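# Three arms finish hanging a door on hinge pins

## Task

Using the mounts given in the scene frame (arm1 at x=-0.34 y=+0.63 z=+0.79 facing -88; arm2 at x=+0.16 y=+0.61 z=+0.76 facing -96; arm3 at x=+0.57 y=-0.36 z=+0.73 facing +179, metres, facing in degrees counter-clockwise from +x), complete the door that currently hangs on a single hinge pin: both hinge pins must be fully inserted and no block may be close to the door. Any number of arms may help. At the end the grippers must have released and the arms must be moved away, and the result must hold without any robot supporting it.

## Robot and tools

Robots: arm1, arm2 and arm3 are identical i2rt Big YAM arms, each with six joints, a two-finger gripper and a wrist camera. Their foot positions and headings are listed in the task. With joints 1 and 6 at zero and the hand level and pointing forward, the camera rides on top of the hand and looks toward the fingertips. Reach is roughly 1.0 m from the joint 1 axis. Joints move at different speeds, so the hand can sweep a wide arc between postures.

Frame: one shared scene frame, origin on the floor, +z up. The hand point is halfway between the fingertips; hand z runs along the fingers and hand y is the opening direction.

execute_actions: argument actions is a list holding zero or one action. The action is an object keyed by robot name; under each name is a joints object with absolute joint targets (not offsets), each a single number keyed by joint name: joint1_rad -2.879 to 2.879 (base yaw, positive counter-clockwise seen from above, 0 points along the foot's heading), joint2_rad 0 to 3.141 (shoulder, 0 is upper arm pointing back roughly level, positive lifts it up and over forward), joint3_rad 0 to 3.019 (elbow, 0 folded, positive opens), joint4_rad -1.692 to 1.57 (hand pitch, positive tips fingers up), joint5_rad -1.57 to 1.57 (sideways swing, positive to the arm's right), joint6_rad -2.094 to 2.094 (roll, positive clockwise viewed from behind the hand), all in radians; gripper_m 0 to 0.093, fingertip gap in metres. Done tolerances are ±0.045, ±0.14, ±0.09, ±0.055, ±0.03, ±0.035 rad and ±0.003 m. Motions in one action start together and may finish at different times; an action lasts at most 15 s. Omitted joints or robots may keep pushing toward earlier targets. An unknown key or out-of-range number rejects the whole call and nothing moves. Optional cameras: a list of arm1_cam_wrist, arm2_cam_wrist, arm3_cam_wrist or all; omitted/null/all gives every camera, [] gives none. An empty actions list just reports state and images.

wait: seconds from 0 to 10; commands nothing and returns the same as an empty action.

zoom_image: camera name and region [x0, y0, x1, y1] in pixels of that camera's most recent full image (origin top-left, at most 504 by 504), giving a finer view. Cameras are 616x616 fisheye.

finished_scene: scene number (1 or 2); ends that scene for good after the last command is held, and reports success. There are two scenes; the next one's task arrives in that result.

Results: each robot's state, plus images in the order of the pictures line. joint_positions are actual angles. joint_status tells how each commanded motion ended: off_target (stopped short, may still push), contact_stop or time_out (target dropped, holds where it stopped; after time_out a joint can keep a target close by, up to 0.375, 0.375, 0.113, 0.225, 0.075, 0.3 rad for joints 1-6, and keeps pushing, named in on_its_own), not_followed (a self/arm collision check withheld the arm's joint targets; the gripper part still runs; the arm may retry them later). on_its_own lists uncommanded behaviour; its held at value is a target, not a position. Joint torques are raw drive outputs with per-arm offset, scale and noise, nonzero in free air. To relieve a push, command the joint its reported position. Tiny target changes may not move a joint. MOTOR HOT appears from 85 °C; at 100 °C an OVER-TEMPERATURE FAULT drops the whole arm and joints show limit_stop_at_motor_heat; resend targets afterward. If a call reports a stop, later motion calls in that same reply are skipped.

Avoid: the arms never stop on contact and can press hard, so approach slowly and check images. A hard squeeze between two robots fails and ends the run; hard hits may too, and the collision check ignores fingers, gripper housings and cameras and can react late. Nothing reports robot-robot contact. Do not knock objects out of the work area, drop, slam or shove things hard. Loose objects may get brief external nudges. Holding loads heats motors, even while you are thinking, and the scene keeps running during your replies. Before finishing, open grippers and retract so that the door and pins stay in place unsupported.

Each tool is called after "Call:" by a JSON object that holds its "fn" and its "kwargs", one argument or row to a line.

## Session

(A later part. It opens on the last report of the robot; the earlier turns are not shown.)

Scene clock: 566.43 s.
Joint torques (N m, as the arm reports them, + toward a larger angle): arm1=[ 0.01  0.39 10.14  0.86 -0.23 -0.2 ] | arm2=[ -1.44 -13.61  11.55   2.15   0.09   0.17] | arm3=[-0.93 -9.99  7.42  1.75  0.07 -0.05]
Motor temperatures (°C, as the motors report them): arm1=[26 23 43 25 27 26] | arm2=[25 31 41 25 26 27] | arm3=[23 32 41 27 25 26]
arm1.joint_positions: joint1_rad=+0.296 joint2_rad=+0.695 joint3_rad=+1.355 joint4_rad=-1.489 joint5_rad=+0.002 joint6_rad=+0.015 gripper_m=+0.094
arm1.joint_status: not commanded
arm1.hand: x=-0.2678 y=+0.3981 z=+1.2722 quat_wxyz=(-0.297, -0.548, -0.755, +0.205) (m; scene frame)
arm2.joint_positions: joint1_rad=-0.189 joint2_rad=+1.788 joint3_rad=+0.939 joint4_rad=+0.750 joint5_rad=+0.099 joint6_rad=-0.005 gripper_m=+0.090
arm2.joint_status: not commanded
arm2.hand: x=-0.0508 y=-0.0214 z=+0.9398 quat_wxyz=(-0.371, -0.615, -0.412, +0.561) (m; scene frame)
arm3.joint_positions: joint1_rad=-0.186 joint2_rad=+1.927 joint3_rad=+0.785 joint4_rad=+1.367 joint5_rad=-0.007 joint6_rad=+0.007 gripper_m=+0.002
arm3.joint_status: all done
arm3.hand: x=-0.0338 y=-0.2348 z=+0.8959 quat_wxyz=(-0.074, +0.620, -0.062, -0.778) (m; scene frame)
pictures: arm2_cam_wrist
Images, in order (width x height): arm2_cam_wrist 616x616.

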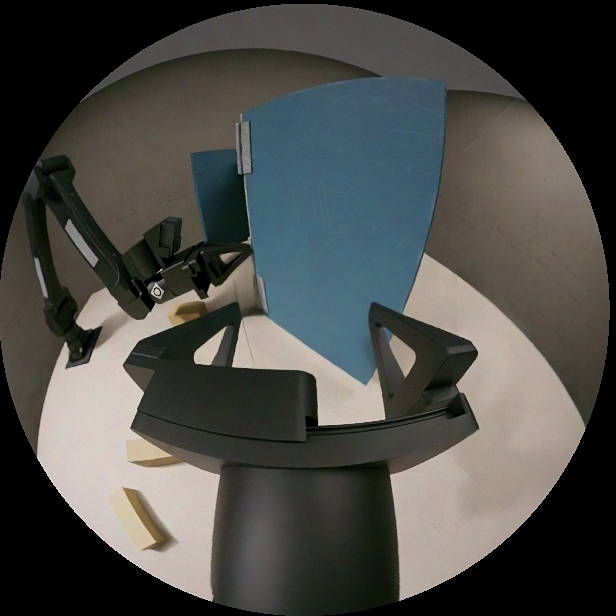

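Call:
{"fn": "execute_actions", "kwargs": {
  "actions": [
    {"arm2":{"joints":{"joint2_rad":1.5,"joint3_rad":0.55,"joint4_rad":0.8,"joint5_rad":0,"gripper_m":0}},"arm3":{"joints":{"joint2_rad":1.93,"joint4_rad":1.33}}}
  ],
  "cameras": []
}}

Call:
{"fn": "execute_actions", "kwargs": {
  "actions": [
    {"arm2":{"joints":{"joint1_rad":-0.46}}}
  ],
  "cameras": []
}}

Call:
{"fn": "execute_actions", "kwargs": {
  "actions": [
    {"arm2":{"joints":{"joint2_rad":1.93,"joint3_rad":1.17,"joint4_rad":0.68}}}
  ],
  "cameras": ["arm2_cam_wrist"]
}}

Scene clock: 591.57 s.
Joint torques (N m, as the arm reports them, + toward a larger angle): arm1=[ 0.19  0.51 10.07  0.84 -0.23 -0.21] | arm2=[-1.62 -8.32  8.1   2.61 -0.12  0.14] | arm3=[ -0.84 -11.81   7.53   0.48   0.06  -0.04]
Motor temperatures (°C, as the motors report them): arm1=[26 23 43 25 27 26] | arm2=[25 31 41 25 26 27] | arm3=[23 32 40 27 25 26]
arm1.joint_positions: joint1_rad=+0.296 joint2_rad=+0.695 joint3_rad=+1.355 joint4_rad=-1.489 joint5_rad=+0.002 joint6_rad=+0.015 gripper_m=+0.094
arm1.joint_status: not commanded
arm1.hand: x=-0.2678 y=+0.3981 z=+1.2722 quat_wxyz=(-0.297, -0.548, -0.755, +0.205) (m; scene frame)
arm2.joint_positions: joint1_rad=-0.189 joint2_rad=+1.492 joint3_rad=+0.544 joint4_rad=+0.779 joint5_rad=+0.004 joint6_rad=-0.005 gripper_m=+0.001
arm2.joint_status: all done
arm2.hand: x=+0.0065 y=+0.1088 z=+0.9263 quat_wxyz=(-0.384, -0.615, -0.452, +0.520) (m; scene frame)
arm3.joint_positions: joint1_rad=-0.186 joint2_rad=+1.926 joint3_rad=+0.785 joint4_rad=+1.363 joint5_rad=-0.007 joint6_rad=+0.007 gripper_m=+0.002
arm3.joint_status: all done
arm3.hand: x=-0.0340 y=-0.2348 z=+0.8955 quat_wxyz=(-0.074, +0.621, -0.062, -0.778) (m; scene frame)
pictures: none
No camera images: the call's "cameras" was empty. Leave "cameras" out to get every camera's image.

Scene clock: 592.50 s.
Joint torques (N m, as the arm reports them, + toward a larger angle): arm1=[ 0.08  0.4  10.08  0.86 -0.24 -0.2 ] | arm2=[-0.58 -8.77  7.97  2.66 -0.01  0.14] | arm3=[ -0.84 -12.15   7.54   0.45   0.02  -0.02]
Motor temperatures (°C, as the motors report them): arm1=[26 23 43 25 27 26] | arm2=[25 31 41 25 26 27] | arm3=[23 32 40 27 25 26]
arm1.joint_positions: joint1_rad=+0.296 joint2_rad=+0.695 joint3_rad=+1.355 joint4_rad=-1.489 joint5_rad=+0.002 joint6_rad=+0.015 gripper_m=+0.094
arm1.joint_status: not commanded
arm1.hand: x=-0.2678 y=+0.3981 z=+1.2722 quat_wxyz=(-0.297, -0.548, -0.755, +0.205) (m; scene frame)
arm2.joint_positions: joint1_rad=-0.466 joint2_rad=+1.492 joint3_rad=+0.544 joint4_rad=+0.779 joint5_rad=+0.001 joint6_rad=-0.005 gripper_m=+0.001
arm2.joint_status: all done
arm2.hand: x=-0.1243 y=+0.1701 z=+0.9250 quat_wxyz=(-0.310, -0.672, -0.363, +0.566) (m; scene frame)
arm3.joint_positions: joint1_rad=-0.186 joint2_rad=+1.926 joint3_rad=+0.785 joint4_rad=+1.363 joint5_rad=-0.007 joint6_rad=+0.007 gripper_m=+0.002
arm3.joint_status: not commanded
arm3.hand: x=-0.0340 y=-0.2348 z=+0.8955 quat_wxyz=(-0.074, +0.621, -0.062, -0.778) (m; scene frame)
pictures: none
No camera images: the call's "cameras" was empty. Leave "cameras" out to get every camera's image.

Scene clock: 593.90 s.
Joint torques (N m, as the arm reports them, + toward a larger angle): arm1=[ 0.12  0.45 10.07  0.82 -0.23 -0.21] | arm2=[  0.12 -15.37  11.54   1.17  -0.01   0.18] | arm3=[ -1.18 -12.18   7.53   0.52   0.04  -0.02]
Motor temperatures (°C, as the motors report them): arm1=[26 23 43 25 27 26] | arm2=[25 31 41 25 26 27] | arm3=[23 32 40 27 25 26]
arm1.joint_positions: joint1_rad=+0.296 joint2_rad=+0.695 joint3_rad=+1.355 joint4_rad=-1.489 joint5_rad=+0.002 joint6_rad=+0.015 gripper_m=+0.094
arm1.joint_status: not commanded
arm1.hand: x=-0.2678 y=+0.3981 z=+1.2722 quat_wxyz=(-0.297, -0.548, -0.755, +0.205) (m; scene frame)
arm2.joint_positions: joint1_rad=-0.466 joint2_rad=+1.926 joint3_rad=+1.135 joint4_rad=+0.697 joint5_rad=+0.001 joint6_rad=-0.005 gripper_m=+0.001
arm2.joint_status: all done
arm2.hand: x=-0.2364 y=-0.0026 z=+0.9314 quat_wxyz=(-0.323, -0.650, -0.351, +0.592) (m; scene frame)
arm3.joint_positions: joint1_rad=-0.186 joint2_rad=+1.926 joint3_rad=+0.785 joint4_rad=+1.363 joint5_rad=-0.007 joint6_rad=+0.007 gripper_m=+0.002
arm3.joint_status: not commanded
arm3.hand: x=-0.0340 y=-0.2348 z=+0.8955 quat_wxyz=(-0.074, +0.621, -0.062, -0.778) (m; scene frame)
pictures: arm2_cam_wrist
Images, in order (width x height): arm2_cam_wrist 616x616.

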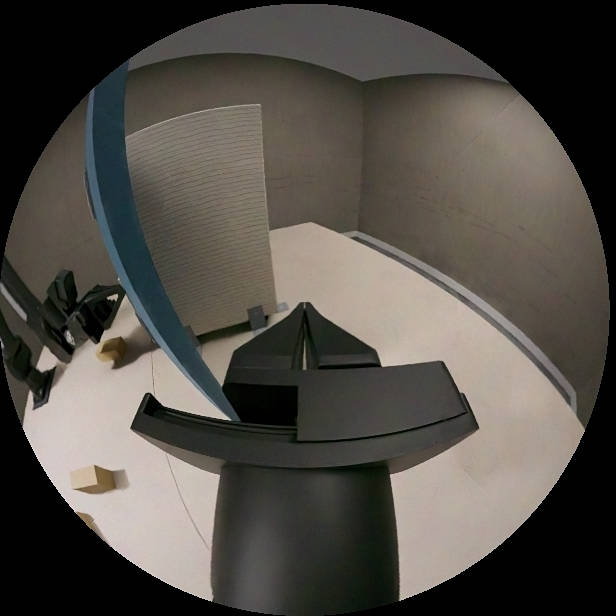

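Call:
{"fn": "execute_actions", "kwargs": {
  "actions": [
    {"arm2":{"joints":{"joint1_rad":-0.22}}}
  ],
  "cameras": ["arm2_cam_wrist"]
}}

Scene clock: 606.80 s.
Joint torques (N m, as the arm reports them, + toward a larger angle): arm1=[ 0.2   0.47 10.08  0.85 -0.23 -0.19] | arm2=[  8.48 -14.65  12.87   1.18  -0.91   0.07] | arm3=[ -0.93 -12.19   7.48   0.48   0.05  -0.02]
Motor temperatures (°C, as the motors report them): arm1=[26 23 43 25 27 26] | arm2=[25 31 41 25 26 27] | arm3=[23 32 40 26 25 26]
arm1.joint_positions: joint1_rad=+0.296 joint2_rad=+0.695 joint3_rad=+1.355 joint4_rad=-1.489 joint5_rad=+0.002 joint6_rad=+0.015 gripper_m=+0.094
arm1.joint_status: not commanded
arm1.hand: x=-0.2678 y=+0.3981 z=+1.2722 quat_wxyz=(-0.297, -0.548, -0.755, +0.205) (m; scene frame)
arm2.joint_positions: joint1_rad=-0.320 joint2_rad=+1.914 joint3_rad=+1.118 joint4_rad=+0.697 joint5_rad=+0.022 joint6_rad=+0.002 gripper_m=+0.001
arm2.joint_status: joint1_rad time_out (moved +0.146 of +0.246)
arm2.on_its_own: joint1_rad reads -0.320 and still pushes toward -0.220 since a time_out
arm2.hand: x=-0.1441 y=-0.0474 z=+0.9318 quat_wxyz=(-0.360, -0.629, -0.390, +0.568) (m; scene frame)
arm3.joint_positions: joint1_rad=-0.186 joint2_rad=+1.926 joint3_rad=+0.785 joint4_rad=+1.363 joint5_rad=-0.007 joint6_rad=+0.007 gripper_m=+0.002
arm3.joint_status: not commanded
arm3.hand: x=-0.0340 y=-0.2348 z=+0.8954 quat_wxyz=(-0.074, +0.622, -0.062, -0.777) (m; scene frame)
pictures: arm2_cam_wrist
Images, in order (width x height): arm2_cam_wrist 616x616.

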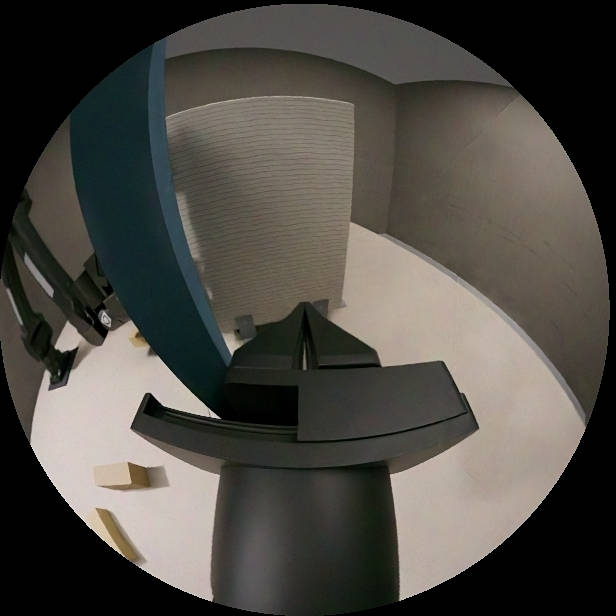

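Call:
{"fn": "execute_actions", "kwargs": {
  "actions": [
    {"arm2":{"joints":{"joint1_rad":-0.42}}}
  ],
  "cameras": []
}}

Call:
{"fn": "execute_actions", "kwargs": {
  "actions": [
    {"arm2":{"joints":{"joint2_rad":1.5,"joint3_rad":0.55,"joint4_rad":0.9}}}
  ],
  "cameras": []
}}

Call:
{"fn": "execute_actions", "kwargs": {
  "actions": [
    {"arm2":{"joints":{"joint1_rad":-0.63,"joint5_rad":-0.96,"gripper_m":0.09}}}
  ],
  "cameras": []
}}

Call:
{"fn": "execute_actions", "kwargs": {
  "actions": [
    {"arm2":{"joints":{"joint2_rad":1.78,"joint3_rad":0.93,"joint4_rad":0.88}}}
  ],
  "cameras": ["arm2_cam_wrist"]
}}

Scene clock: 622.07 s.
Joint torques (N m, as the arm reports them, + toward a larger angle): arm1=[ 0.11  0.52 10.03  0.86 -0.23 -0.2 ] | arm2=[  0.44 -14.72  12.74   1.2   -0.03   0.06] | arm3=[ -0.82 -12.2    7.4    0.45   0.05  -0.04]
Motor temperatures (°C, as the motors report them): arm1=[26 23 43 25 27 26] | arm2=[26 32 42 25 26 27] | arm3=[23 33 40 26 25 26]
arm1.joint_positions: joint1_rad=+0.296 joint2_rad=+0.695 joint3_rad=+1.355 joint4_rad=-1.489 joint5_rad=+0.002 joint6_rad=+0.015 gripper_m=+0.094
arm1.joint_status: not commanded
arm1.hand: x=-0.2678 y=+0.3981 z=+1.2722 quat_wxyz=(-0.297, -0.548, -0.755, +0.205) (m; scene frame)
arm2.joint_positions: joint1_rad=-0.429 joint2_rad=+1.914 joint3_rad=+1.120 joint4_rad=+0.697 joint5_rad=+0.002 joint6_rad=+0.002 gripper_m=+0.001
arm2.joint_status: all done
arm2.hand: x=-0.2110 y=-0.0125 z=+0.9316 quat_wxyz=(-0.335, -0.646, -0.361, +0.583) (m; scene frame)
arm3.joint_positions: joint1_rad=-0.186 joint2_rad=+1.926 joint3_rad=+0.785 joint4_rad=+1.363 joint5_rad=-0.007 joint6_rad=+0.007 gripper_m=+0.002
arm3.joint_status: not commanded
arm3.hand: x=-0.0340 y=-0.2348 z=+0.8954 quat_wxyz=(-0.074, +0.622, -0.062, -0.777) (m; scene frame)
pictures: none
No camera images: the call's "cameras" was empty. Leave "cameras" out to get every camera's image.

Scene clock: 623.53 s.
Joint torques (N m, as the arm reports them, + toward a larger angle): arm1=[ 0.11  0.42 10.07  0.87 -0.22 -0.19] | arm2=[ 0.   -8.39  8.07  2.31 -0.06  0.05] | arm3=[ -0.64 -12.02   7.39   0.51   0.05  -0.01]
Motor temperatures (°C, as the motors report them): arm1=[26 23 43 25 27 26] | arm2=[26 32 42 25 26 27] | arm3=[23 33 40 26 25 26]
arm1.joint_positions: joint1_rad=+0.296 joint2_rad=+0.695 joint3_rad=+1.355 joint4_rad=-1.489 joint5_rad=+0.002 joint6_rad=+0.015 gripper_m=+0.094
arm1.joint_status: not commanded
arm1.hand: x=-0.2678 y=+0.3981 z=+1.2722 quat_wxyz=(-0.297, -0.548, -0.755, +0.205) (m; scene frame)
arm2.joint_positions: joint1_rad=-0.429 joint2_rad=+1.494 joint3_rad=+0.542 joint4_rad=+0.883 joint5_rad=+0.002 joint6_rad=+0.002 gripper_m=+0.001
arm2.joint_status: all done
arm2.hand: x=-0.1094 y=+0.1579 z=+0.9488 quat_wxyz=(-0.340, -0.638, -0.356, +0.592) (m; scene frame)
arm3.joint_positions: joint1_rad=-0.186 joint2_rad=+1.926 joint3_rad=+0.785 joint4_rad=+1.363 joint5_rad=-0.007 joint6_rad=+0.007 gripper_m=+0.002
arm3.joint_status: not commanded
arm3.hand: x=-0.0340 y=-0.2348 z=+0.8954 quat_wxyz=(-0.074, +0.622, -0.062, -0.777) (m; scene frame)
pictures: none
No camera images: the call's "cameras" was empty. Leave "cameras" out to get every camera's image.

Scene clock: 624.97 s.
Joint torques (N m, as the arm reports them, + toward a larger angle): arm1=[-0.04  0.41 10.07  0.87 -0.23 -0.21] | arm2=[-0.01 -8.54  7.82  2.26 -0.17  0.05] | arm3=[ -1.3  -11.26   7.36   0.52   0.04  -0.04]
Motor temperatures (°C, as the motors report them): arm1=[26 23 43 25 27 26] | arm2=[25 31 42 25 26 27] | arm3=[23 33 40 26 25 26]
arm1.joint_positions: joint1_rad=+0.296 joint2_rad=+0.695 joint3_rad=+1.355 joint4_rad=-1.489 joint5_rad=+0.002 joint6_rad=+0.015 gripper_m=+0.094
arm1.joint_status: not commanded
arm1.hand: x=-0.2678 y=+0.3981 z=+1.2722 quat_wxyz=(-0.297, -0.548, -0.755, +0.205) (m; scene frame)
arm2.joint_positions: joint1_rad=-0.638 joint2_rad=+1.494 joint3_rad=+0.542 joint4_rad=+0.883 joint5_rad=-0.956 joint6_rad=+0.002 gripper_m=+0.090
arm2.joint_status: all done
arm2.hand: x=-0.0448 y=+0.1816 z=+0.9541 quat_wxyz=(-0.555, -0.470, -0.544, +0.420) (m; scene frame)
arm3.joint_positions: joint1_rad=-0.186 joint2_rad=+1.926 joint3_rad=+0.785 joint4_rad=+1.363 joint5_rad=-0.007 joint6_rad=+0.007 gripper_m=+0.002
arm3.joint_status: not commanded
arm3.hand: x=-0.0340 y=-0.2348 z=+0.8954 quat_wxyz=(-0.074, +0.622, -0.062, -0.777) (m; scene frame)
pictures: none
No camera images: the call's "cameras" was empty. Leave "cameras" out to get every camera's image.

Scene clock: 626.10 s.
Joint torques (N m, as the arm reports them, + toward a larger angle): arm1=[ 0.03  0.58 10.09  0.83 -0.23 -0.19] | arm2=[  0.42 -13.06  10.57   1.38   0.     0.06] | arm3=[ -0.9  -11.84   7.5    0.36   0.04  -0.03]
Motor temperatures (°C, as the motors report them): arm1=[26 23 44 25 27 26] | arm2=[25 31 41 25 26 27] | arm3=[23 33 40 26 25 26]
arm1.joint_positions: joint1_rad=+0.296 joint2_rad=+0.695 joint3_rad=+1.355 joint4_rad=-1.489 joint5_rad=+0.002 joint6_rad=+0.015 gripper_m=+0.094
arm1.joint_status: not commanded
arm1.hand: x=-0.2678 y=+0.3981 z=+1.2722 quat_wxyz=(-0.297, -0.548, -0.755, +0.205) (m; scene frame)
arm2.joint_positions: joint1_rad=-0.638 joint2_rad=+1.777 joint3_rad=+0.895 joint4_rad=+0.883 joint5_rad=-0.959 joint6_rad=+0.002 gripper_m=+0.090
arm2.joint_status: all done
arm2.hand: x=-0.1307 y=+0.0886 z=+0.9562 quat_wxyz=(-0.554, -0.445, -0.546, +0.444) (m; scene frame)
arm3.joint_positions: joint1_rad=-0.186 joint2_rad=+1.926 joint3_rad=+0.785 joint4_rad=+1.363 joint5_rad=-0.007 joint6_rad=+0.007 gripper_m=+0.002
arm3.joint_status: not commanded
arm3.hand: x=-0.0340 y=-0.2348 z=+0.8954 quat_wxyz=(-0.074, +0.622, -0.062, -0.777) (m; scene frame)
pictures: arm2_cam_wrist
Images, in order (width x height): arm2_cam_wrist 616x616.

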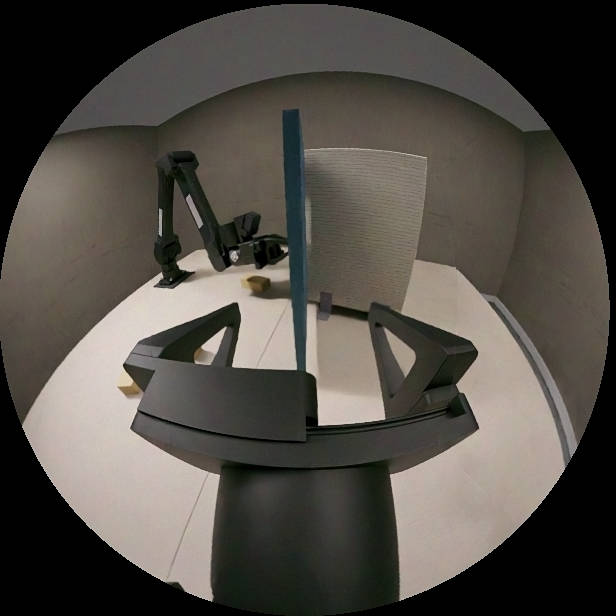

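Call:
{"fn": "execute_actions", "kwargs": {
  "actions": []
}}

Scene clock: 640.83 s.
Joint torques (N m, as the arm reports them, + toward a larger angle): arm1=[ 0.05  0.5  10.08  0.85 -0.22 -0.21] | arm2=[  0.41 -12.83  10.63   1.44  -0.02   0.11] | arm3=[ -1.51 -12.32   7.52   0.42   0.06  -0.01]
Motor temperatures (°C, as the motors report them): arm1=[26 23 44 25 27 26] | arm2=[25 31 41 25 26 27] | arm3=[23 33 40 26 25 26]
arm1.joint_positions: joint1_rad=+0.296 joint2_rad=+0.695 joint3_rad=+1.355 joint4_rad=-1.489 joint5_rad=+0.002 joint6_rad=+0.015 gripper_m=+0.094
arm1.joint_status: not commanded
arm1.hand: x=-0.2678 y=+0.3981 z=+1.2722 quat_wxyz=(-0.297, -0.548, -0.755, +0.205) (m; scene frame)
arm2.joint_positions: joint1_rad=-0.638 joint2_rad=+1.777 joint3_rad=+0.895 joint4_rad=+0.883 joint5_rad=-0.959 joint6_rad=+0.002 gripper_m=+0.090
arm2.joint_status: all done
arm2.hand: x=-0.1307 y=+0.0886 z=+0.9562 quat_wxyz=(-0.554, -0.445, -0.546, +0.444) (m; scene frame)
arm3.joint_positions: joint1_rad=-0.186 joint2_rad=+1.926 joint3_rad=+0.785 joint4_rad=+1.363 joint5_rad=-0.007 joint6_rad=+0.007 gripper_m=+0.002
arm3.joint_status: not commanded
arm3.hand: x=-0.0340 y=-0.2348 z=+0.8954 quat_wxyz=(-0.074, +0.622, -0.062, -0.777) (m; scene frame)
pictures: arm1_cam_wrist, arm2_cam_wrist, arm3_cam_wrist
Images, in order (width x height): arm1_cam_wrist 616x616, arm2_cam_wrist 616x616, arm3_cam_wrist 616x616.

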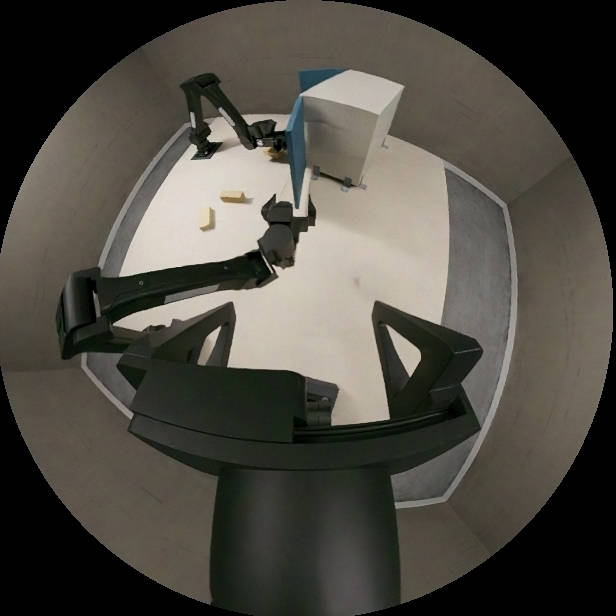

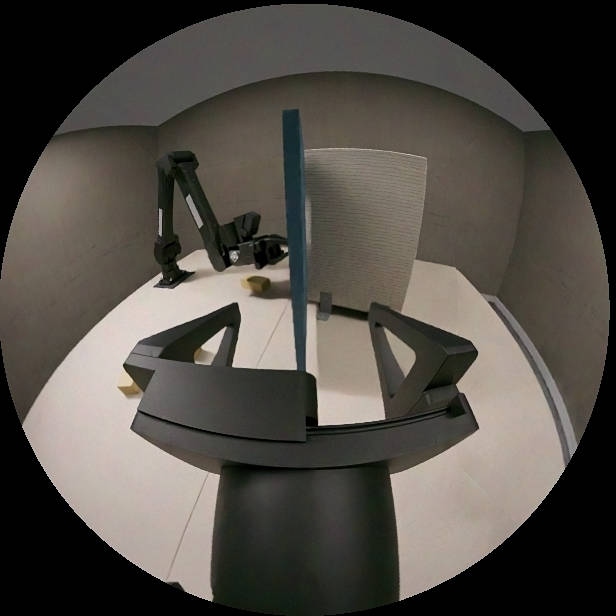

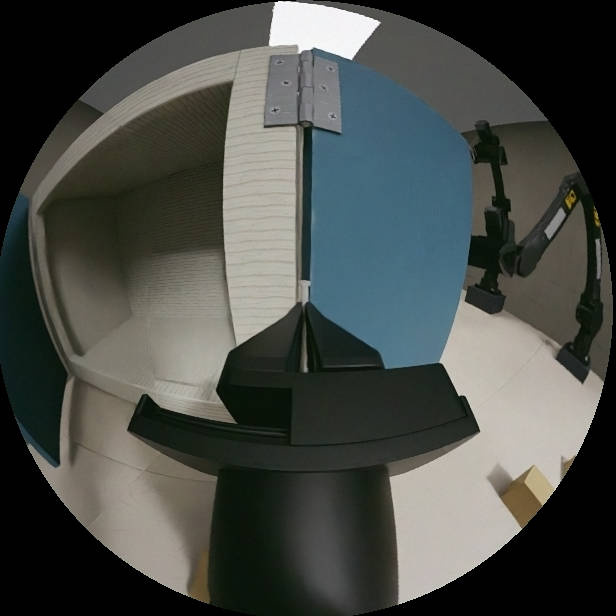

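Call:
{"fn": "execute_actions", "kwargs": {
  "actions": [
    {"arm2":{"joints":{"joint1_rad":-0.5,"joint2_rad":1.885,"joint3_rad":1.09,"joint4_rad":0.82,"joint5_rad":-0.83}}}
  ],
  "cameras": ["arm2_cam_wrist","arm1_cam_wrist"]
}}

Scene clock: 645.30 s.
Joint torques (N m, as the arm reports them, + toward a larger angle): arm1=[ 0.11  0.6  10.07  0.85 -0.23 -0.21] | arm2=[ -1.35 -14.69  11.68   0.93   0.2    0.08] | arm3=[ -0.93 -11.75   7.53   0.37   0.06  -0.05]
Motor temperatures (°C, as the motors report them): arm1=[26 23 44 25 27 26] | arm2=[25 31 41 25 26 27] | arm3=[23 33 40 26 25 26]
arm1.joint_positions: joint1_rad=+0.296 joint2_rad=+0.695 joint3_rad=+1.355 joint4_rad=-1.489 joint5_rad=+0.002 joint6_rad=+0.015 gripper_m=+0.094
arm1.joint_status: not commanded
arm1.hand: x=-0.2678 y=+0.3981 z=+1.2722 quat_wxyz=(-0.297, -0.548, -0.755, +0.205) (m; scene frame)
arm2.joint_positions: joint1_rad=-0.488 joint2_rad=+1.881 joint3_rad=+1.047 joint4_rad=+0.838 joint5_rad=-0.834 joint6_rad=+0.002 gripper_m=+0.090
arm2.joint_status: all done
arm2.hand: x=-0.0982 y=+0.0030 z=+0.9527 quat_wxyz=(-0.559, -0.437, -0.551, +0.439) (m; scene frame)
arm3.joint_positions: joint1_rad=-0.186 joint2_rad=+1.926 joint3_rad=+0.785 joint4_rad=+1.363 joint5_rad=-0.007 joint6_rad=+0.007 gripper_m=+0.002
arm3.joint_status: not commanded
arm3.hand: x=-0.0340 y=-0.2348 z=+0.8954 quat_wxyz=(-0.074, +0.622, -0.062, -0.777) (m; scene frame)
pictures: arm1_cam_wrist, arm2_cam_wrist
Images, in order (width x height): arm1_cam_wrist 616x616, arm2_cam_wrist 616x616.

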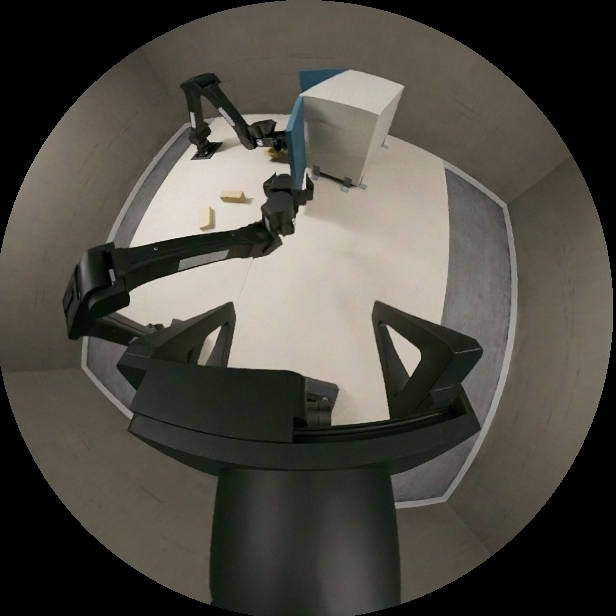

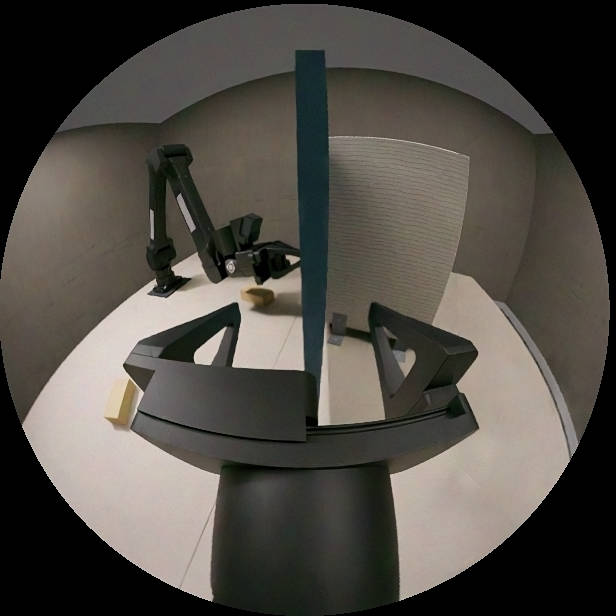

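Call:
{"fn": "execute_actions", "kwargs": {
  "actions": [
    {"arm2":{"joints":{"joint1_rad":-0.455,"joint2_rad":1.915,"joint3_rad":1.12,"joint4_rad":0.82,"joint5_rad":-0.8}}}
  ],
  "cameras": ["arm2_cam_wrist"]
}}

Call:
{"fn": "execute_actions", "kwargs": {
  "actions": [
    {"arm2":{"joints":{"gripper_m":0.0}}}
  ],
  "cameras": ["arm2_cam_wrist"]
}}

Call:
{"fn": "execute_actions", "kwargs": {
  "actions": [
    {"arm2":{"joints":{"joint2_rad":1.86}},"arm3":{"joints":{"joint2_rad":1.98,"joint4_rad":1.41}}}
  ],
  "cameras": ["arm3_cam_wrist"]
}}

Scene clock: 655.33 s.
Joint torques (N m, as the arm reports them, + toward a larger angle): arm1=[ 0.15  0.47 10.07  0.87 -0.23 -0.21] | arm2=[  0.56 -13.83  12.03   0.9    0.17   0.09] | arm3=[ -0.79 -11.87   7.44   0.51   0.06  -0.02]
Motor temperatures (°C, as the motors report them): arm1=[26 23 44 25 27 26] | arm2=[25 32 41 25 26 27] | arm3=[23 33 40 26 25 26]
arm1.joint_positions: joint1_rad=+0.296 joint2_rad=+0.695 joint3_rad=+1.355 joint4_rad=-1.489 joint5_rad=+0.002 joint6_rad=+0.015 gripper_m=+0.094
arm1.joint_status: not commanded
arm1.hand: x=-0.2678 y=+0.3981 z=+1.2722 quat_wxyz=(-0.297, -0.548, -0.755, +0.205) (m; scene frame)
arm2.joint_positions: joint1_rad=-0.463 joint2_rad=+1.896 joint3_rad=+1.075 joint4_rad=+0.838 joint5_rad=-0.803 joint6_rad=+0.002 gripper_m=+0.090
arm2.joint_status: all done
arm2.hand: x=-0.0928 y=-0.0121 z=+0.9561 quat_wxyz=(-0.559, -0.434, -0.550, +0.445) (m; scene frame)
arm3.joint_positions: joint1_rad=-0.186 joint2_rad=+1.926 joint3_rad=+0.785 joint4_rad=+1.363 joint5_rad=-0.007 joint6_rad=+0.007 gripper_m=+0.002
arm3.joint_status: not commanded
arm3.hand: x=-0.0340 y=-0.2348 z=+0.8954 quat_wxyz=(-0.074, +0.622, -0.062, -0.777) (m; scene frame)
pictures: arm2_cam_wrist
Images, in order (width x height): arm2_cam_wrist 616x616.

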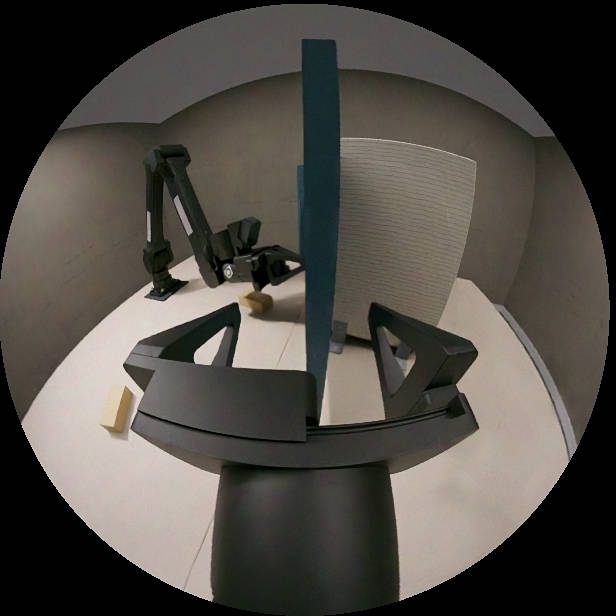

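Scene clock: 656.03 s.
Joint torques (N m, as the arm reports them, + toward a larger angle): arm1=[ 0.14  0.25 10.1   0.88 -0.24 -0.2 ] | arm2=[  0.4  -13.9   11.7    0.96  -0.39   0.12] | arm3=[ -1.12 -11.93   7.47   0.52   0.05  -0.02]
Motor temperatures (°C, as the motors report them): arm1=[26 23 44 25 27 26] | arm2=[25 32 42 25 26 27] | arm3=[23 33 40 26 25 26]
arm1.joint_positions: joint1_rad=+0.296 joint2_rad=+0.695 joint3_rad=+1.355 joint4_rad=-1.489 joint5_rad=+0.002 joint6_rad=+0.015 gripper_m=+0.094
arm1.joint_status: not commanded
arm1.hand: x=-0.2678 y=+0.3981 z=+1.2722 quat_wxyz=(-0.297, -0.548, -0.755, +0.205) (m; scene frame)
arm2.joint_positions: joint1_rad=-0.464 joint2_rad=+1.898 joint3_rad=+1.077 joint4_rad=+0.838 joint5_rad=-0.790 joint6_rad=-0.002 gripper_m=+0.015
arm2.joint_status: gripper_m off_target (ended at +0.015, target +0.000)
arm2.hand: x=-0.0959 y=-0.0130 z=+0.9561 quat_wxyz=(-0.555, -0.436, -0.547, +0.450) (m; scene frame)
arm3.joint_positions: joint1_rad=-0.186 joint2_rad=+1.926 joint3_rad=+0.785 joint4_rad=+1.363 joint5_rad=-0.007 joint6_rad=+0.007 gripper_m=+0.002
arm3.joint_status: not commanded
arm3.hand: x=-0.0340 y=-0.2348 z=+0.8954 quat_wxyz=(-0.074, +0.622, -0.062, -0.777) (m; scene frame)
pictures: arm2_cam_wrist
Images, in order (width x height): arm2_cam_wrist 616x616.

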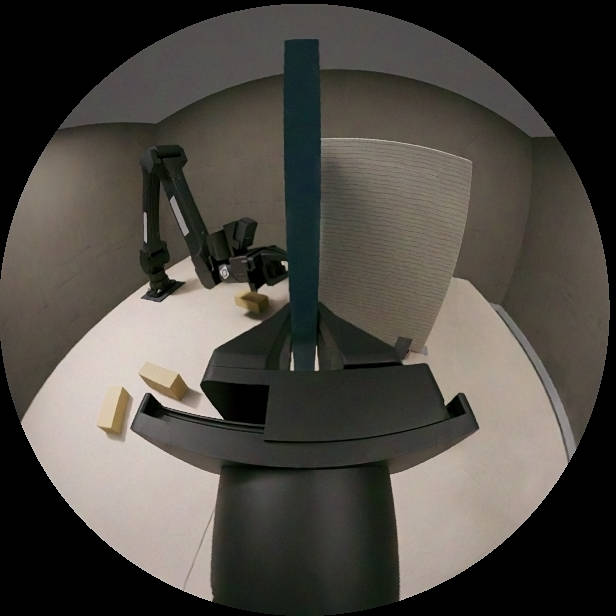

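Scene clock: 656.77 s.
Joint torques (N m, as the arm reports them, + toward a larger angle): arm1=[ 0.22  0.51 10.04  0.85 -0.24 -0.2 ] | arm2=[  0.67 -17.55  11.76   0.97  -0.42   0.14] | arm3=[ -0.84 -10.43   7.08   1.81   0.06  -0.04]
Motor temperatures (°C, as the motors report them): arm1=[26 23 44 25 27 26] | arm2=[25 32 42 25 26 27] | arm3=[23 33 40 26 25 26]
arm1.joint_positions: joint1_rad=+0.296 joint2_rad=+0.695 joint3_rad=+1.355 joint4_rad=-1.489 joint5_rad=+0.002 joint6_rad=+0.015 gripper_m=+0.094
arm1.joint_status: not commanded
arm1.hand: x=-0.2678 y=+0.3981 z=+1.2722 quat_wxyz=(-0.297, -0.548, -0.755, +0.205) (m; scene frame)
arm2.joint_positions: joint1_rad=-0.464 joint2_rad=+1.895 joint3_rad=+1.077 joint4_rad=+0.834 joint5_rad=-0.790 joint6_rad=-0.004 gripper_m=+0.015
arm2.joint_status: all done
arm2.hand: x=-0.0958 y=-0.0129 z=+0.9568 quat_wxyz=(-0.554, -0.436, -0.548, +0.450) (m; scene frame)
arm3.joint_positions: joint1_rad=-0.186 joint2_rad=+1.950 joint3_rad=+0.787 joint4_rad=+1.405 joint5_rad=-0.007 joint6_rad=+0.007 gripper_m=+0.002
arm3.joint_status: all done
arm3.hand: x=-0.0332 y=-0.2350 z=+0.8919 quat_wxyz=(-0.075, +0.614, -0.061, -0.784) (m; scene frame)
pictures: arm3_cam_wrist
Images, in order (width x height): arm3_cam_wrist 616x616.

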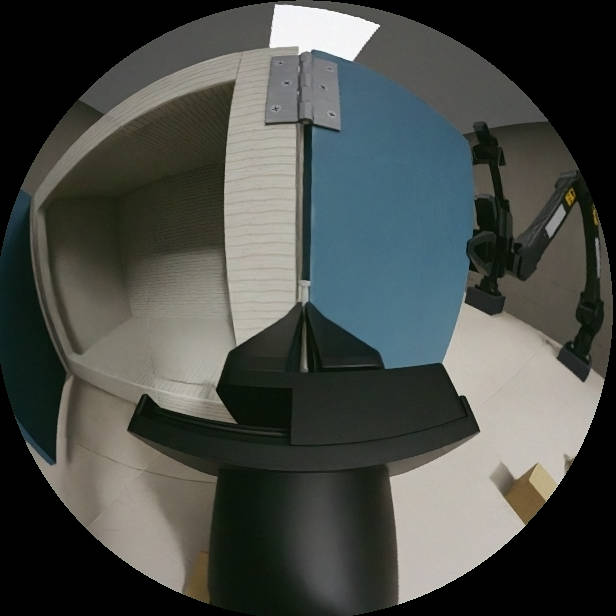

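Call:
{"fn": "execute_actions", "kwargs": {
  "actions": [
    {"arm2":{"joints":{"joint2_rad":1.79}},"arm3":{"joints":{"joint2_rad":2.03,"joint4_rad":1.46}}}
  ],
  "cameras": ["arm3_cam_wrist"]
}}

Scene clock: 660.83 s.
Joint torques (N m, as the arm reports them, + toward a larger angle): arm1=[ 0.16  0.42 10.08  0.85 -0.23 -0.2 ] | arm2=[  0.1  -22.62  11.78   2.08  -0.48   0.22] | arm3=[-1.07 -9.6   6.17  1.39  0.06 -0.04]
Motor temperatures (°C, as the motors report them): arm1=[26 23 44 25 27 26] | arm2=[25 32 42 25 26 27] | arm3=[23 33 40 26 25 26]
arm1.joint_positions: joint1_rad=+0.296 joint2_rad=+0.695 joint3_rad=+1.355 joint4_rad=-1.489 joint5_rad=+0.002 joint6_rad=+0.015 gripper_m=+0.094
arm1.joint_status: not commanded
arm1.hand: x=-0.2678 y=+0.3981 z=+1.2722 quat_wxyz=(-0.297, -0.548, -0.755, +0.205) (m; scene frame)
arm2.joint_positions: joint1_rad=-0.463 joint2_rad=+1.882 joint3_rad=+1.077 joint4_rad=+0.809 joint5_rad=-0.789 joint6_rad=-0.011 gripper_m=+0.015
arm2.joint_status: all done
arm2.hand: x=-0.0951 y=-0.0124 z=+0.9607 quat_wxyz=(-0.552, -0.438, -0.550, +0.448) (m; scene frame)
arm3.joint_positions: joint1_rad=-0.186 joint2_rad=+1.989 joint3_rad=+0.794 joint4_rad=+1.467 joint5_rad=-0.008 joint6_rad=+0.007 gripper_m=+0.002
arm3.joint_status: all done
arm3.hand: x=-0.0327 y=-0.2352 z=+0.8867 quat_wxyz=(-0.075, +0.602, -0.059, -0.793) (m; scene frame)
pictures: arm3_cam_wrist
Images, in order (width x height): arm3_cam_wrist 616x616.

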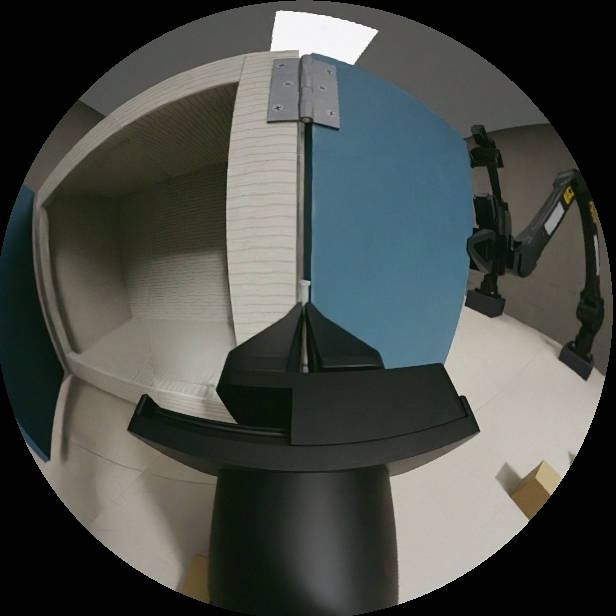

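Call:
{"fn": "execute_actions", "kwargs": {
  "actions": [
    {"arm3":{"joints":{"joint2_rad":2.07,"joint4_rad":1.46}}}
  ],
  "cameras": ["arm3_cam_wrist"]
}}

Call:
{"fn": "execute_actions", "kwargs": {
  "actions": [
    {"arm3":{"joints":{"joint2_rad":2.11,"joint4_rad":1.49}}}
  ],
  "cameras": ["arm3_cam_wrist"]
}}

Scene clock: 666.23 s.
Joint torques (N m, as the arm reports them, + toward a larger angle): arm1=[ 0.03  0.49 10.09  0.85 -0.23 -0.2 ] | arm2=[  0.4  -22.42  11.73   2.04  -0.51   0.27] | arm3=[-1.24 -7.76  5.66  0.44  0.06 -0.02]
Motor temperatures (°C, as the motors report them): arm1=[26 23 44 25 27 26] | arm2=[25 33 42 25 26 27] | arm3=[23 33 40 26 25 26]
arm1.joint_positions: joint1_rad=+0.296 joint2_rad=+0.695 joint3_rad=+1.355 joint4_rad=-1.489 joint5_rad=+0.002 joint6_rad=+0.015 gripper_m=+0.094
arm1.joint_status: not commanded
arm1.hand: x=-0.2678 y=+0.3981 z=+1.2722 quat_wxyz=(-0.297, -0.548, -0.755, +0.205) (m; scene frame)
arm2.joint_positions: joint1_rad=-0.463 joint2_rad=+1.882 joint3_rad=+1.077 joint4_rad=+0.809 joint5_rad=-0.789 joint6_rad=-0.011 gripper_m=+0.015
arm2.joint_status: not commanded
arm2.hand: x=-0.0951 y=-0.0124 z=+0.9607 quat_wxyz=(-0.552, -0.438, -0.550, +0.448) (m; scene frame)
arm3.joint_positions: joint1_rad=-0.186 joint2_rad=+2.003 joint3_rad=+0.799 joint4_rad=+1.491 joint5_rad=-0.008 joint6_rad=+0.007 gripper_m=+0.002
arm3.joint_status: all done
arm3.hand: x=-0.0329 y=-0.2351 z=+0.8856 quat_wxyz=(-0.076, +0.596, -0.059, -0.797) (m; scene frame)
pictures: arm3_cam_wrist
Images, in order (width x height): arm3_cam_wrist 616x616.

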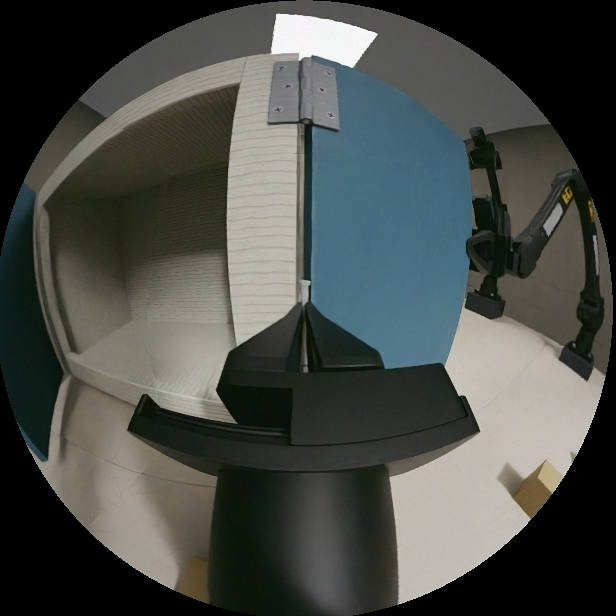

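Scene clock: 666.93 s.
Joint torques (N m, as the arm reports them, + toward a larger angle): arm1=[-0.01  0.61 10.09  0.81 -0.22 -0.2 ] | arm2=[ -0.31 -22.03  11.81   2.07  -0.51   0.23] | arm3=[-1.37 -7.2   4.93 -0.01  0.07  0.  ]
Motor temperatures (°C, as the motors report them): arm1=[26 23 44 25 27 26] | arm2=[25 33 42 25 26 27] | arm3=[23 33 40 26 25 26]
arm1.joint_positions: joint1_rad=+0.296 joint2_rad=+0.695 joint3_rad=+1.355 joint4_rad=-1.489 joint5_rad=+0.002 joint6_rad=+0.015 gripper_m=+0.094
arm1.joint_status: not commanded
arm1.hand: x=-0.2678 y=+0.3981 z=+1.2722 quat_wxyz=(-0.297, -0.548, -0.755, +0.205) (m; scene frame)
arm2.joint_positions: joint1_rad=-0.463 joint2_rad=+1.882 joint3_rad=+1.077 joint4_rad=+0.809 joint5_rad=-0.788 joint6_rad=-0.011 gripper_m=+0.015
arm2.joint_status: not commanded
arm2.hand: x=-0.0952 y=-0.0124 z=+0.9607 quat_wxyz=(-0.552, -0.438, -0.550, +0.448) (m; scene frame)
arm3.joint_positions: joint1_rad=-0.186 joint2_rad=+2.037 joint3_rad=+0.806 joint4_rad=+1.533 joint5_rad=-0.008 joint6_rad=+0.006 gripper_m=+0.002
arm3.joint_status: all done
arm3.hand: x=-0.0329 y=-0.2352 z=+0.8783 quat_wxyz=(-0.076, +0.590, -0.058, -0.802) (m; scene frame)
pictures: arm3_cam_wrist
Images, in order (width x height): arm3_cam_wrist 616x616.

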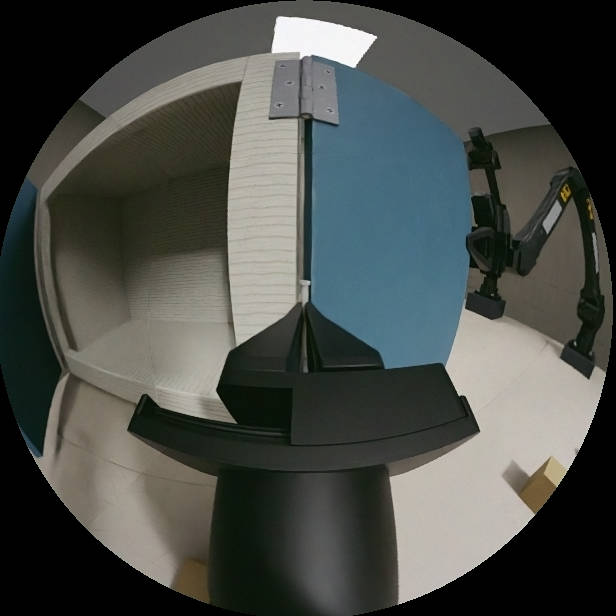

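Call:
{"fn": "execute_actions", "kwargs": {
  "actions": [
    {"arm3":{"joints":{"joint2_rad":2.13,"joint3_rad":0.806,"joint4_rad":1.5}}}
  ],
  "cameras": ["arm3_cam_wrist"]
}}

Call:
{"fn": "execute_actions", "kwargs": {
  "actions": [
    {"arm3":{"joints":{"joint2_rad":2.16,"joint4_rad":1.52}}}
  ],
  "cameras": ["arm3_cam_wrist"]
}}

Scene clock: 672.53 s.
Joint torques (N m, as the arm reports them, + toward a larger angle): arm1=[ 0.25  0.52 10.05  0.88 -0.23 -0.2 ] | arm2=[  0.29 -22.25  11.79   2.09  -0.48   0.24] | arm3=[-1.01 -8.37  4.11  0.25  0.12 -0.01]
Motor temperatures (°C, as the motors report them): arm1=[26 23 44 25 27 26] | arm2=[25 34 42 25 26 27] | arm3=[23 32 39 26 25 26]
arm1.joint_positions: joint1_rad=+0.296 joint2_rad=+0.695 joint3_rad=+1.355 joint4_rad=-1.489 joint5_rad=+0.002 joint6_rad=+0.015 gripper_m=+0.094
arm1.joint_status: not commanded
arm1.hand: x=-0.2678 y=+0.3981 z=+1.2722 quat_wxyz=(-0.297, -0.548, -0.755, +0.205) (m; scene frame)
arm2.joint_positions: joint1_rad=-0.463 joint2_rad=+1.882 joint3_rad=+1.077 joint4_rad=+0.809 joint5_rad=-0.788 joint6_rad=-0.012 gripper_m=+0.015
arm2.joint_status: not commanded
arm2.hand: x=-0.0952 y=-0.0124 z=+0.9607 quat_wxyz=(-0.552, -0.438, -0.550, +0.448) (m; scene frame)
arm3.joint_positions: joint1_rad=-0.186 joint2_rad=+2.073 joint3_rad=+0.806 joint4_rad=+1.539 joint5_rad=-0.009 joint6_rad=+0.006 gripper_m=+0.002
arm3.joint_status: all done
arm3.hand: x=-0.0329 y=-0.2353 z=+0.8580 quat_wxyz=(-0.075, +0.602, -0.059, -0.793) (m; scene frame)
pictures: arm3_cam_wrist
Images, in order (width x height): arm3_cam_wrist 616x616.

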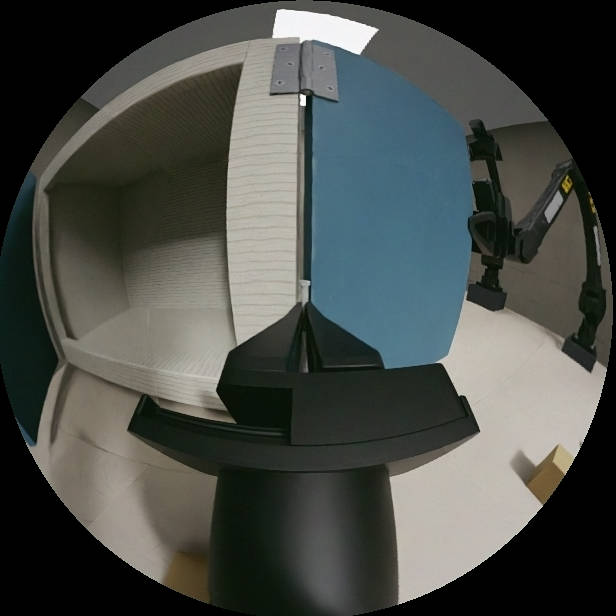

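Scene clock: 673.07 s.
Joint torques (N m, as the arm reports them, + toward a larger angle): arm1=[ 0.13  0.61 10.08  0.89 -0.24 -0.2 ] | arm2=[ -0.05 -21.98  11.75   2.09  -0.5    0.26] | arm3=[-0.93 -7.52  3.9   0.3   0.11 -0.01]
Motor temperatures (°C, as the motors report them): arm1=[26 23 44 25 27 26] | arm2=[25 34 42 25 26 27] | arm3=[23 32 39 26 25 26]
arm1.joint_positions: joint1_rad=+0.296 joint2_rad=+0.695 joint3_rad=+1.355 joint4_rad=-1.489 joint5_rad=+0.002 joint6_rad=+0.015 gripper_m=+0.094
arm1.joint_status: not commanded
arm1.hand: x=-0.2678 y=+0.3981 z=+1.2722 quat_wxyz=(-0.297, -0.548, -0.755, +0.205) (m; scene frame)
arm2.joint_positions: joint1_rad=-0.463 joint2_rad=+1.882 joint3_rad=+1.077 joint4_rad=+0.809 joint5_rad=-0.788 joint6_rad=-0.012 gripper_m=+0.015
arm2.joint_status: not commanded
arm2.hand: x=-0.0952 y=-0.0124 z=+0.9607 quat_wxyz=(-0.552, -0.438, -0.550, +0.448) (m; scene frame)
arm3.joint_positions: joint1_rad=-0.186 joint2_rad=+2.087 joint3_rad=+0.808 joint4_rad=+1.556 joint5_rad=-0.009 joint6_rad=+0.006 gripper_m=+0.002
arm3.joint_status: all done
arm3.hand: x=-0.0321 y=-0.2354 z=+0.8548 quat_wxyz=(-0.076, +0.600, -0.059, -0.795) (m; scene frame)
pictures: arm3_cam_wrist
Images, in order (width x height): arm3_cam_wrist 616x616.

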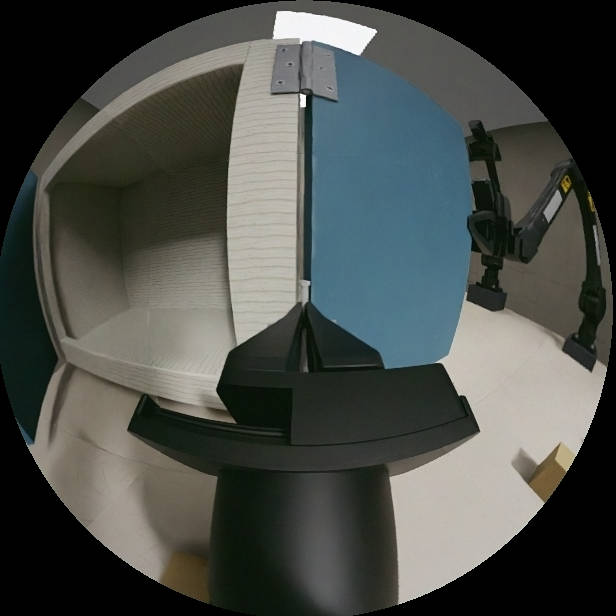

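Call:
{"fn": "execute_actions", "kwargs": {
  "actions": [
    {"arm3":{"joints":{"joint2_rad":2.075,"joint4_rad":1.54,"gripper_m":0.025}},"arm2":{"joints":{"joint2_rad":1.87}}}
  ],
  "cameras": []
}}

Call:
{"fn": "execute_actions", "kwargs": {
  "actions": [
    {"arm3":{"joints":{"joint2_rad":1.93,"joint3_rad":0.66,"joint4_rad":1.5}},"arm2":{"joints":{"gripper_m":0.06}}}
  ],
  "cameras": ["arm3_cam_wrist"]
}}

Scene clock: 678.20 s.
Joint torques (N m, as the arm reports them, + toward a larger angle): arm1=[ 0.23  0.6  10.06  0.84 -0.23 -0.2 ] | arm2=[  0.07 -16.51  11.68   2.06  -0.5    0.27] | arm3=[ -0.75 -14.     3.86   0.91  -0.28  -0.03]
Motor temperatures (°C, as the motors report them): arm1=[26 23 44 25 27 26] | arm2=[25 34 42 25 26 27] | arm3=[23 32 39 26 25 26]
arm1.joint_positions: joint1_rad=+0.296 joint2_rad=+0.695 joint3_rad=+1.355 joint4_rad=-1.489 joint5_rad=+0.002 joint6_rad=+0.015 gripper_m=+0.094
arm1.joint_status: not commanded
arm1.hand: x=-0.2678 y=+0.3981 z=+1.2722 quat_wxyz=(-0.297, -0.548, -0.755, +0.205) (m; scene frame)
arm2.joint_positions: joint1_rad=-0.463 joint2_rad=+1.884 joint3_rad=+1.077 joint4_rad=+0.809 joint5_rad=-0.788 joint6_rad=-0.012 gripper_m=+0.015
arm2.joint_status: all done
arm2.hand: x=-0.0953 y=-0.0125 z=+0.9592 quat_wxyz=(-0.552, -0.439, -0.550, +0.448) (m; scene frame)
arm3.joint_positions: joint1_rad=-0.194 joint2_rad=+2.089 joint3_rad=+0.808 joint4_rad=+1.560 joint5_rad=+0.000 joint6_rad=+0.006 gripper_m=+0.025
arm3.joint_status: all done
arm3.hand: x=-0.0306 y=-0.2292 z=+0.8543 quat_wxyz=(-0.081, +0.598, -0.064, -0.794) (m; scene frame)
pictures: none
No camera images: the call's "cameras" was empty. Leave "cameras" out to get every camera's image.

Scene clock: 679.07 s.
Joint torques (N m, as the arm reports them, + toward a larger angle): arm1=[ 0.13  0.44 10.09  0.86 -0.23 -0.2 ] | arm2=[  0.31 -16.16  11.88   2.01  -0.13   0.24] | arm3=[ -0.42 -12.24   3.87   1.28  -0.27  -0.02]
Motor temperatures (°C, as the motors report them): arm1=[26 23 44 25 27 26] | arm2=[25 34 42 25 26 27] | arm3=[23 32 39 26 25 26]
arm1.joint_positions: joint1_rad=+0.296 joint2_rad=+0.695 joint3_rad=+1.355 joint4_rad=-1.489 joint5_rad=+0.002 joint6_rad=+0.015 gripper_m=+0.094
arm1.joint_status: not commanded
arm1.hand: x=-0.2678 y=+0.3981 z=+1.2722 quat_wxyz=(-0.297, -0.548, -0.755, +0.205) (m; scene frame)
arm2.joint_positions: joint1_rad=-0.462 joint2_rad=+1.881 joint3_rad=+1.079 joint4_rad=+0.809 joint5_rad=-0.797 joint6_rad=-0.008 gripper_m=+0.060
arm2.joint_status: all done
arm2.hand: x=-0.0937 y=-0.0124 z=+0.9617 quat_wxyz=(-0.555, -0.436, -0.551, +0.446) (m; scene frame)
arm3.joint_positions: joint1_rad=-0.194 joint2_rad=+1.939 joint3_rad=+0.663 joint4_rad=+1.510 joint5_rad=+0.000 joint6_rad=+0.006 gripper_m=+0.025
arm3.joint_status: all done
arm3.hand: x=+0.0106 y=-0.2380 z=+0.8779 quat_wxyz=(-0.080, +0.616, -0.066, -0.781) (m; scene frame)
pictures: arm3_cam_wrist
Images, in order (width x height): arm3_cam_wrist 616x616.

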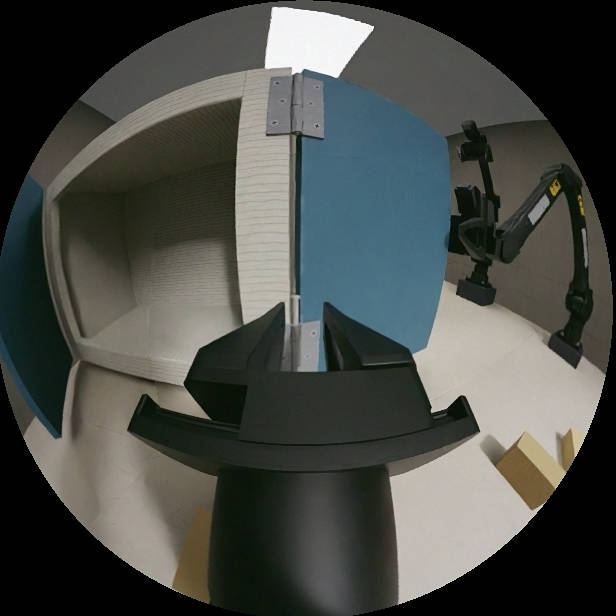

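Call:
{"fn": "execute_actions", "kwargs": {
  "actions": [
    {"arm3":{"joints":{"joint1_rad":-0.18,"joint2_rad":1.88,"joint4_rad":1.3,"gripper_m":0.0}}}
  ],
  "cameras": []
}}

Call:
{"fn": "execute_actions", "kwargs": {
  "actions": [
    {"arm3":{"joints":{"joint3_rad":0.8}}}
  ],
  "cameras": ["arm3_cam_wrist"]
}}

Scene clock: 690.57 s.
Joint torques (N m, as the arm reports them, + toward a larger angle): arm1=[ 0.03  0.56 10.13  0.88 -0.23 -0.2 ] | arm2=[  0.16 -15.95  11.8    2.13  -0.13   0.21] | arm3=[  1.08 -11.66   4.26   1.4   -0.27  -0.03]
Motor temperatures (°C, as the motors report them): arm1=[26 23 44 25 27 26] | arm2=[25 34 42 25 26 27] | arm3=[23 33 38 26 25 26]
arm1.joint_positions: joint1_rad=+0.296 joint2_rad=+0.695 joint3_rad=+1.355 joint4_rad=-1.489 joint5_rad=+0.002 joint6_rad=+0.015 gripper_m=+0.094
arm1.joint_status: not commanded
arm1.hand: x=-0.2678 y=+0.3981 z=+1.2722 quat_wxyz=(-0.297, -0.548, -0.755, +0.205) (m; scene frame)
arm2.joint_positions: joint1_rad=-0.462 joint2_rad=+1.881 joint3_rad=+1.079 joint4_rad=+0.809 joint5_rad=-0.797 joint6_rad=-0.008 gripper_m=+0.060
arm2.joint_status: not commanded
arm2.hand: x=-0.0937 y=-0.0124 z=+0.9617 quat_wxyz=(-0.555, -0.436, -0.551, +0.446) (m; scene frame)
arm3.joint_positions: joint1_rad=-0.194 joint2_rad=+1.894 joint3_rad=+0.663 joint4_rad=+1.311 joint5_rad=+0.000 joint6_rad=+0.006 gripper_m=+0.000
arm3.joint_status: all done
arm3.hand: x=+0.0036 y=-0.2364 z=+0.8541 quat_wxyz=(-0.075, +0.674, -0.073, -0.731) (m; scene frame)
pictures: none
No camera images: the call's "cameras" was empty. Leave "cameras" out to get every camera's image.

Scene clock: 691.40 s.
Joint torques (N m, as the arm reports them, + toward a larger angle): arm1=[ 0.11  0.45 10.1   0.84 -0.24 -0.2 ] | arm2=[  0.22 -15.94  11.8    2.14  -0.11   0.23] | arm3=[  1.04 -13.28   7.08   1.37  -0.26  -0.04]
Motor temperatures (°C, as the motors report them): arm1=[26 23 44 25 27 26] | arm2=[25 34 42 25 26 27] | arm3=[23 33 38 26 25 26]
arm1.joint_positions: joint1_rad=+0.296 joint2_rad=+0.695 joint3_rad=+1.355 joint4_rad=-1.489 joint5_rad=+0.002 joint6_rad=+0.015 gripper_m=+0.094
arm1.joint_status: not commanded
arm1.hand: x=-0.2678 y=+0.3981 z=+1.2722 quat_wxyz=(-0.297, -0.548, -0.755, +0.205) (m; scene frame)
arm2.joint_positions: joint1_rad=-0.462 joint2_rad=+1.881 joint3_rad=+1.079 joint4_rad=+0.809 joint5_rad=-0.797 joint6_rad=-0.008 gripper_m=+0.060
arm2.joint_status: not commanded
arm2.hand: x=-0.0937 y=-0.0124 z=+0.9617 quat_wxyz=(-0.555, -0.436, -0.551, +0.446) (m; scene frame)
arm3.joint_positions: joint1_rad=-0.194 joint2_rad=+1.894 joint3_rad=+0.780 joint4_rad=+1.308 joint5_rad=+0.000 joint6_rad=+0.006 gripper_m=+0.000
arm3.joint_status: all done
arm3.hand: x=-0.0330 y=-0.2287 z=+0.8994 quat_wxyz=(-0.079, +0.631, -0.068, -0.768) (m; scene frame)
pictures: arm3_cam_wrist
Images, in order (width x height): arm3_cam_wrist 616x616.

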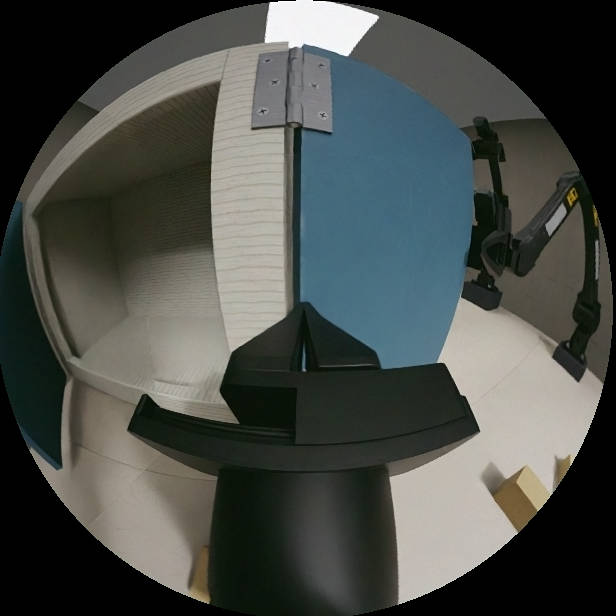

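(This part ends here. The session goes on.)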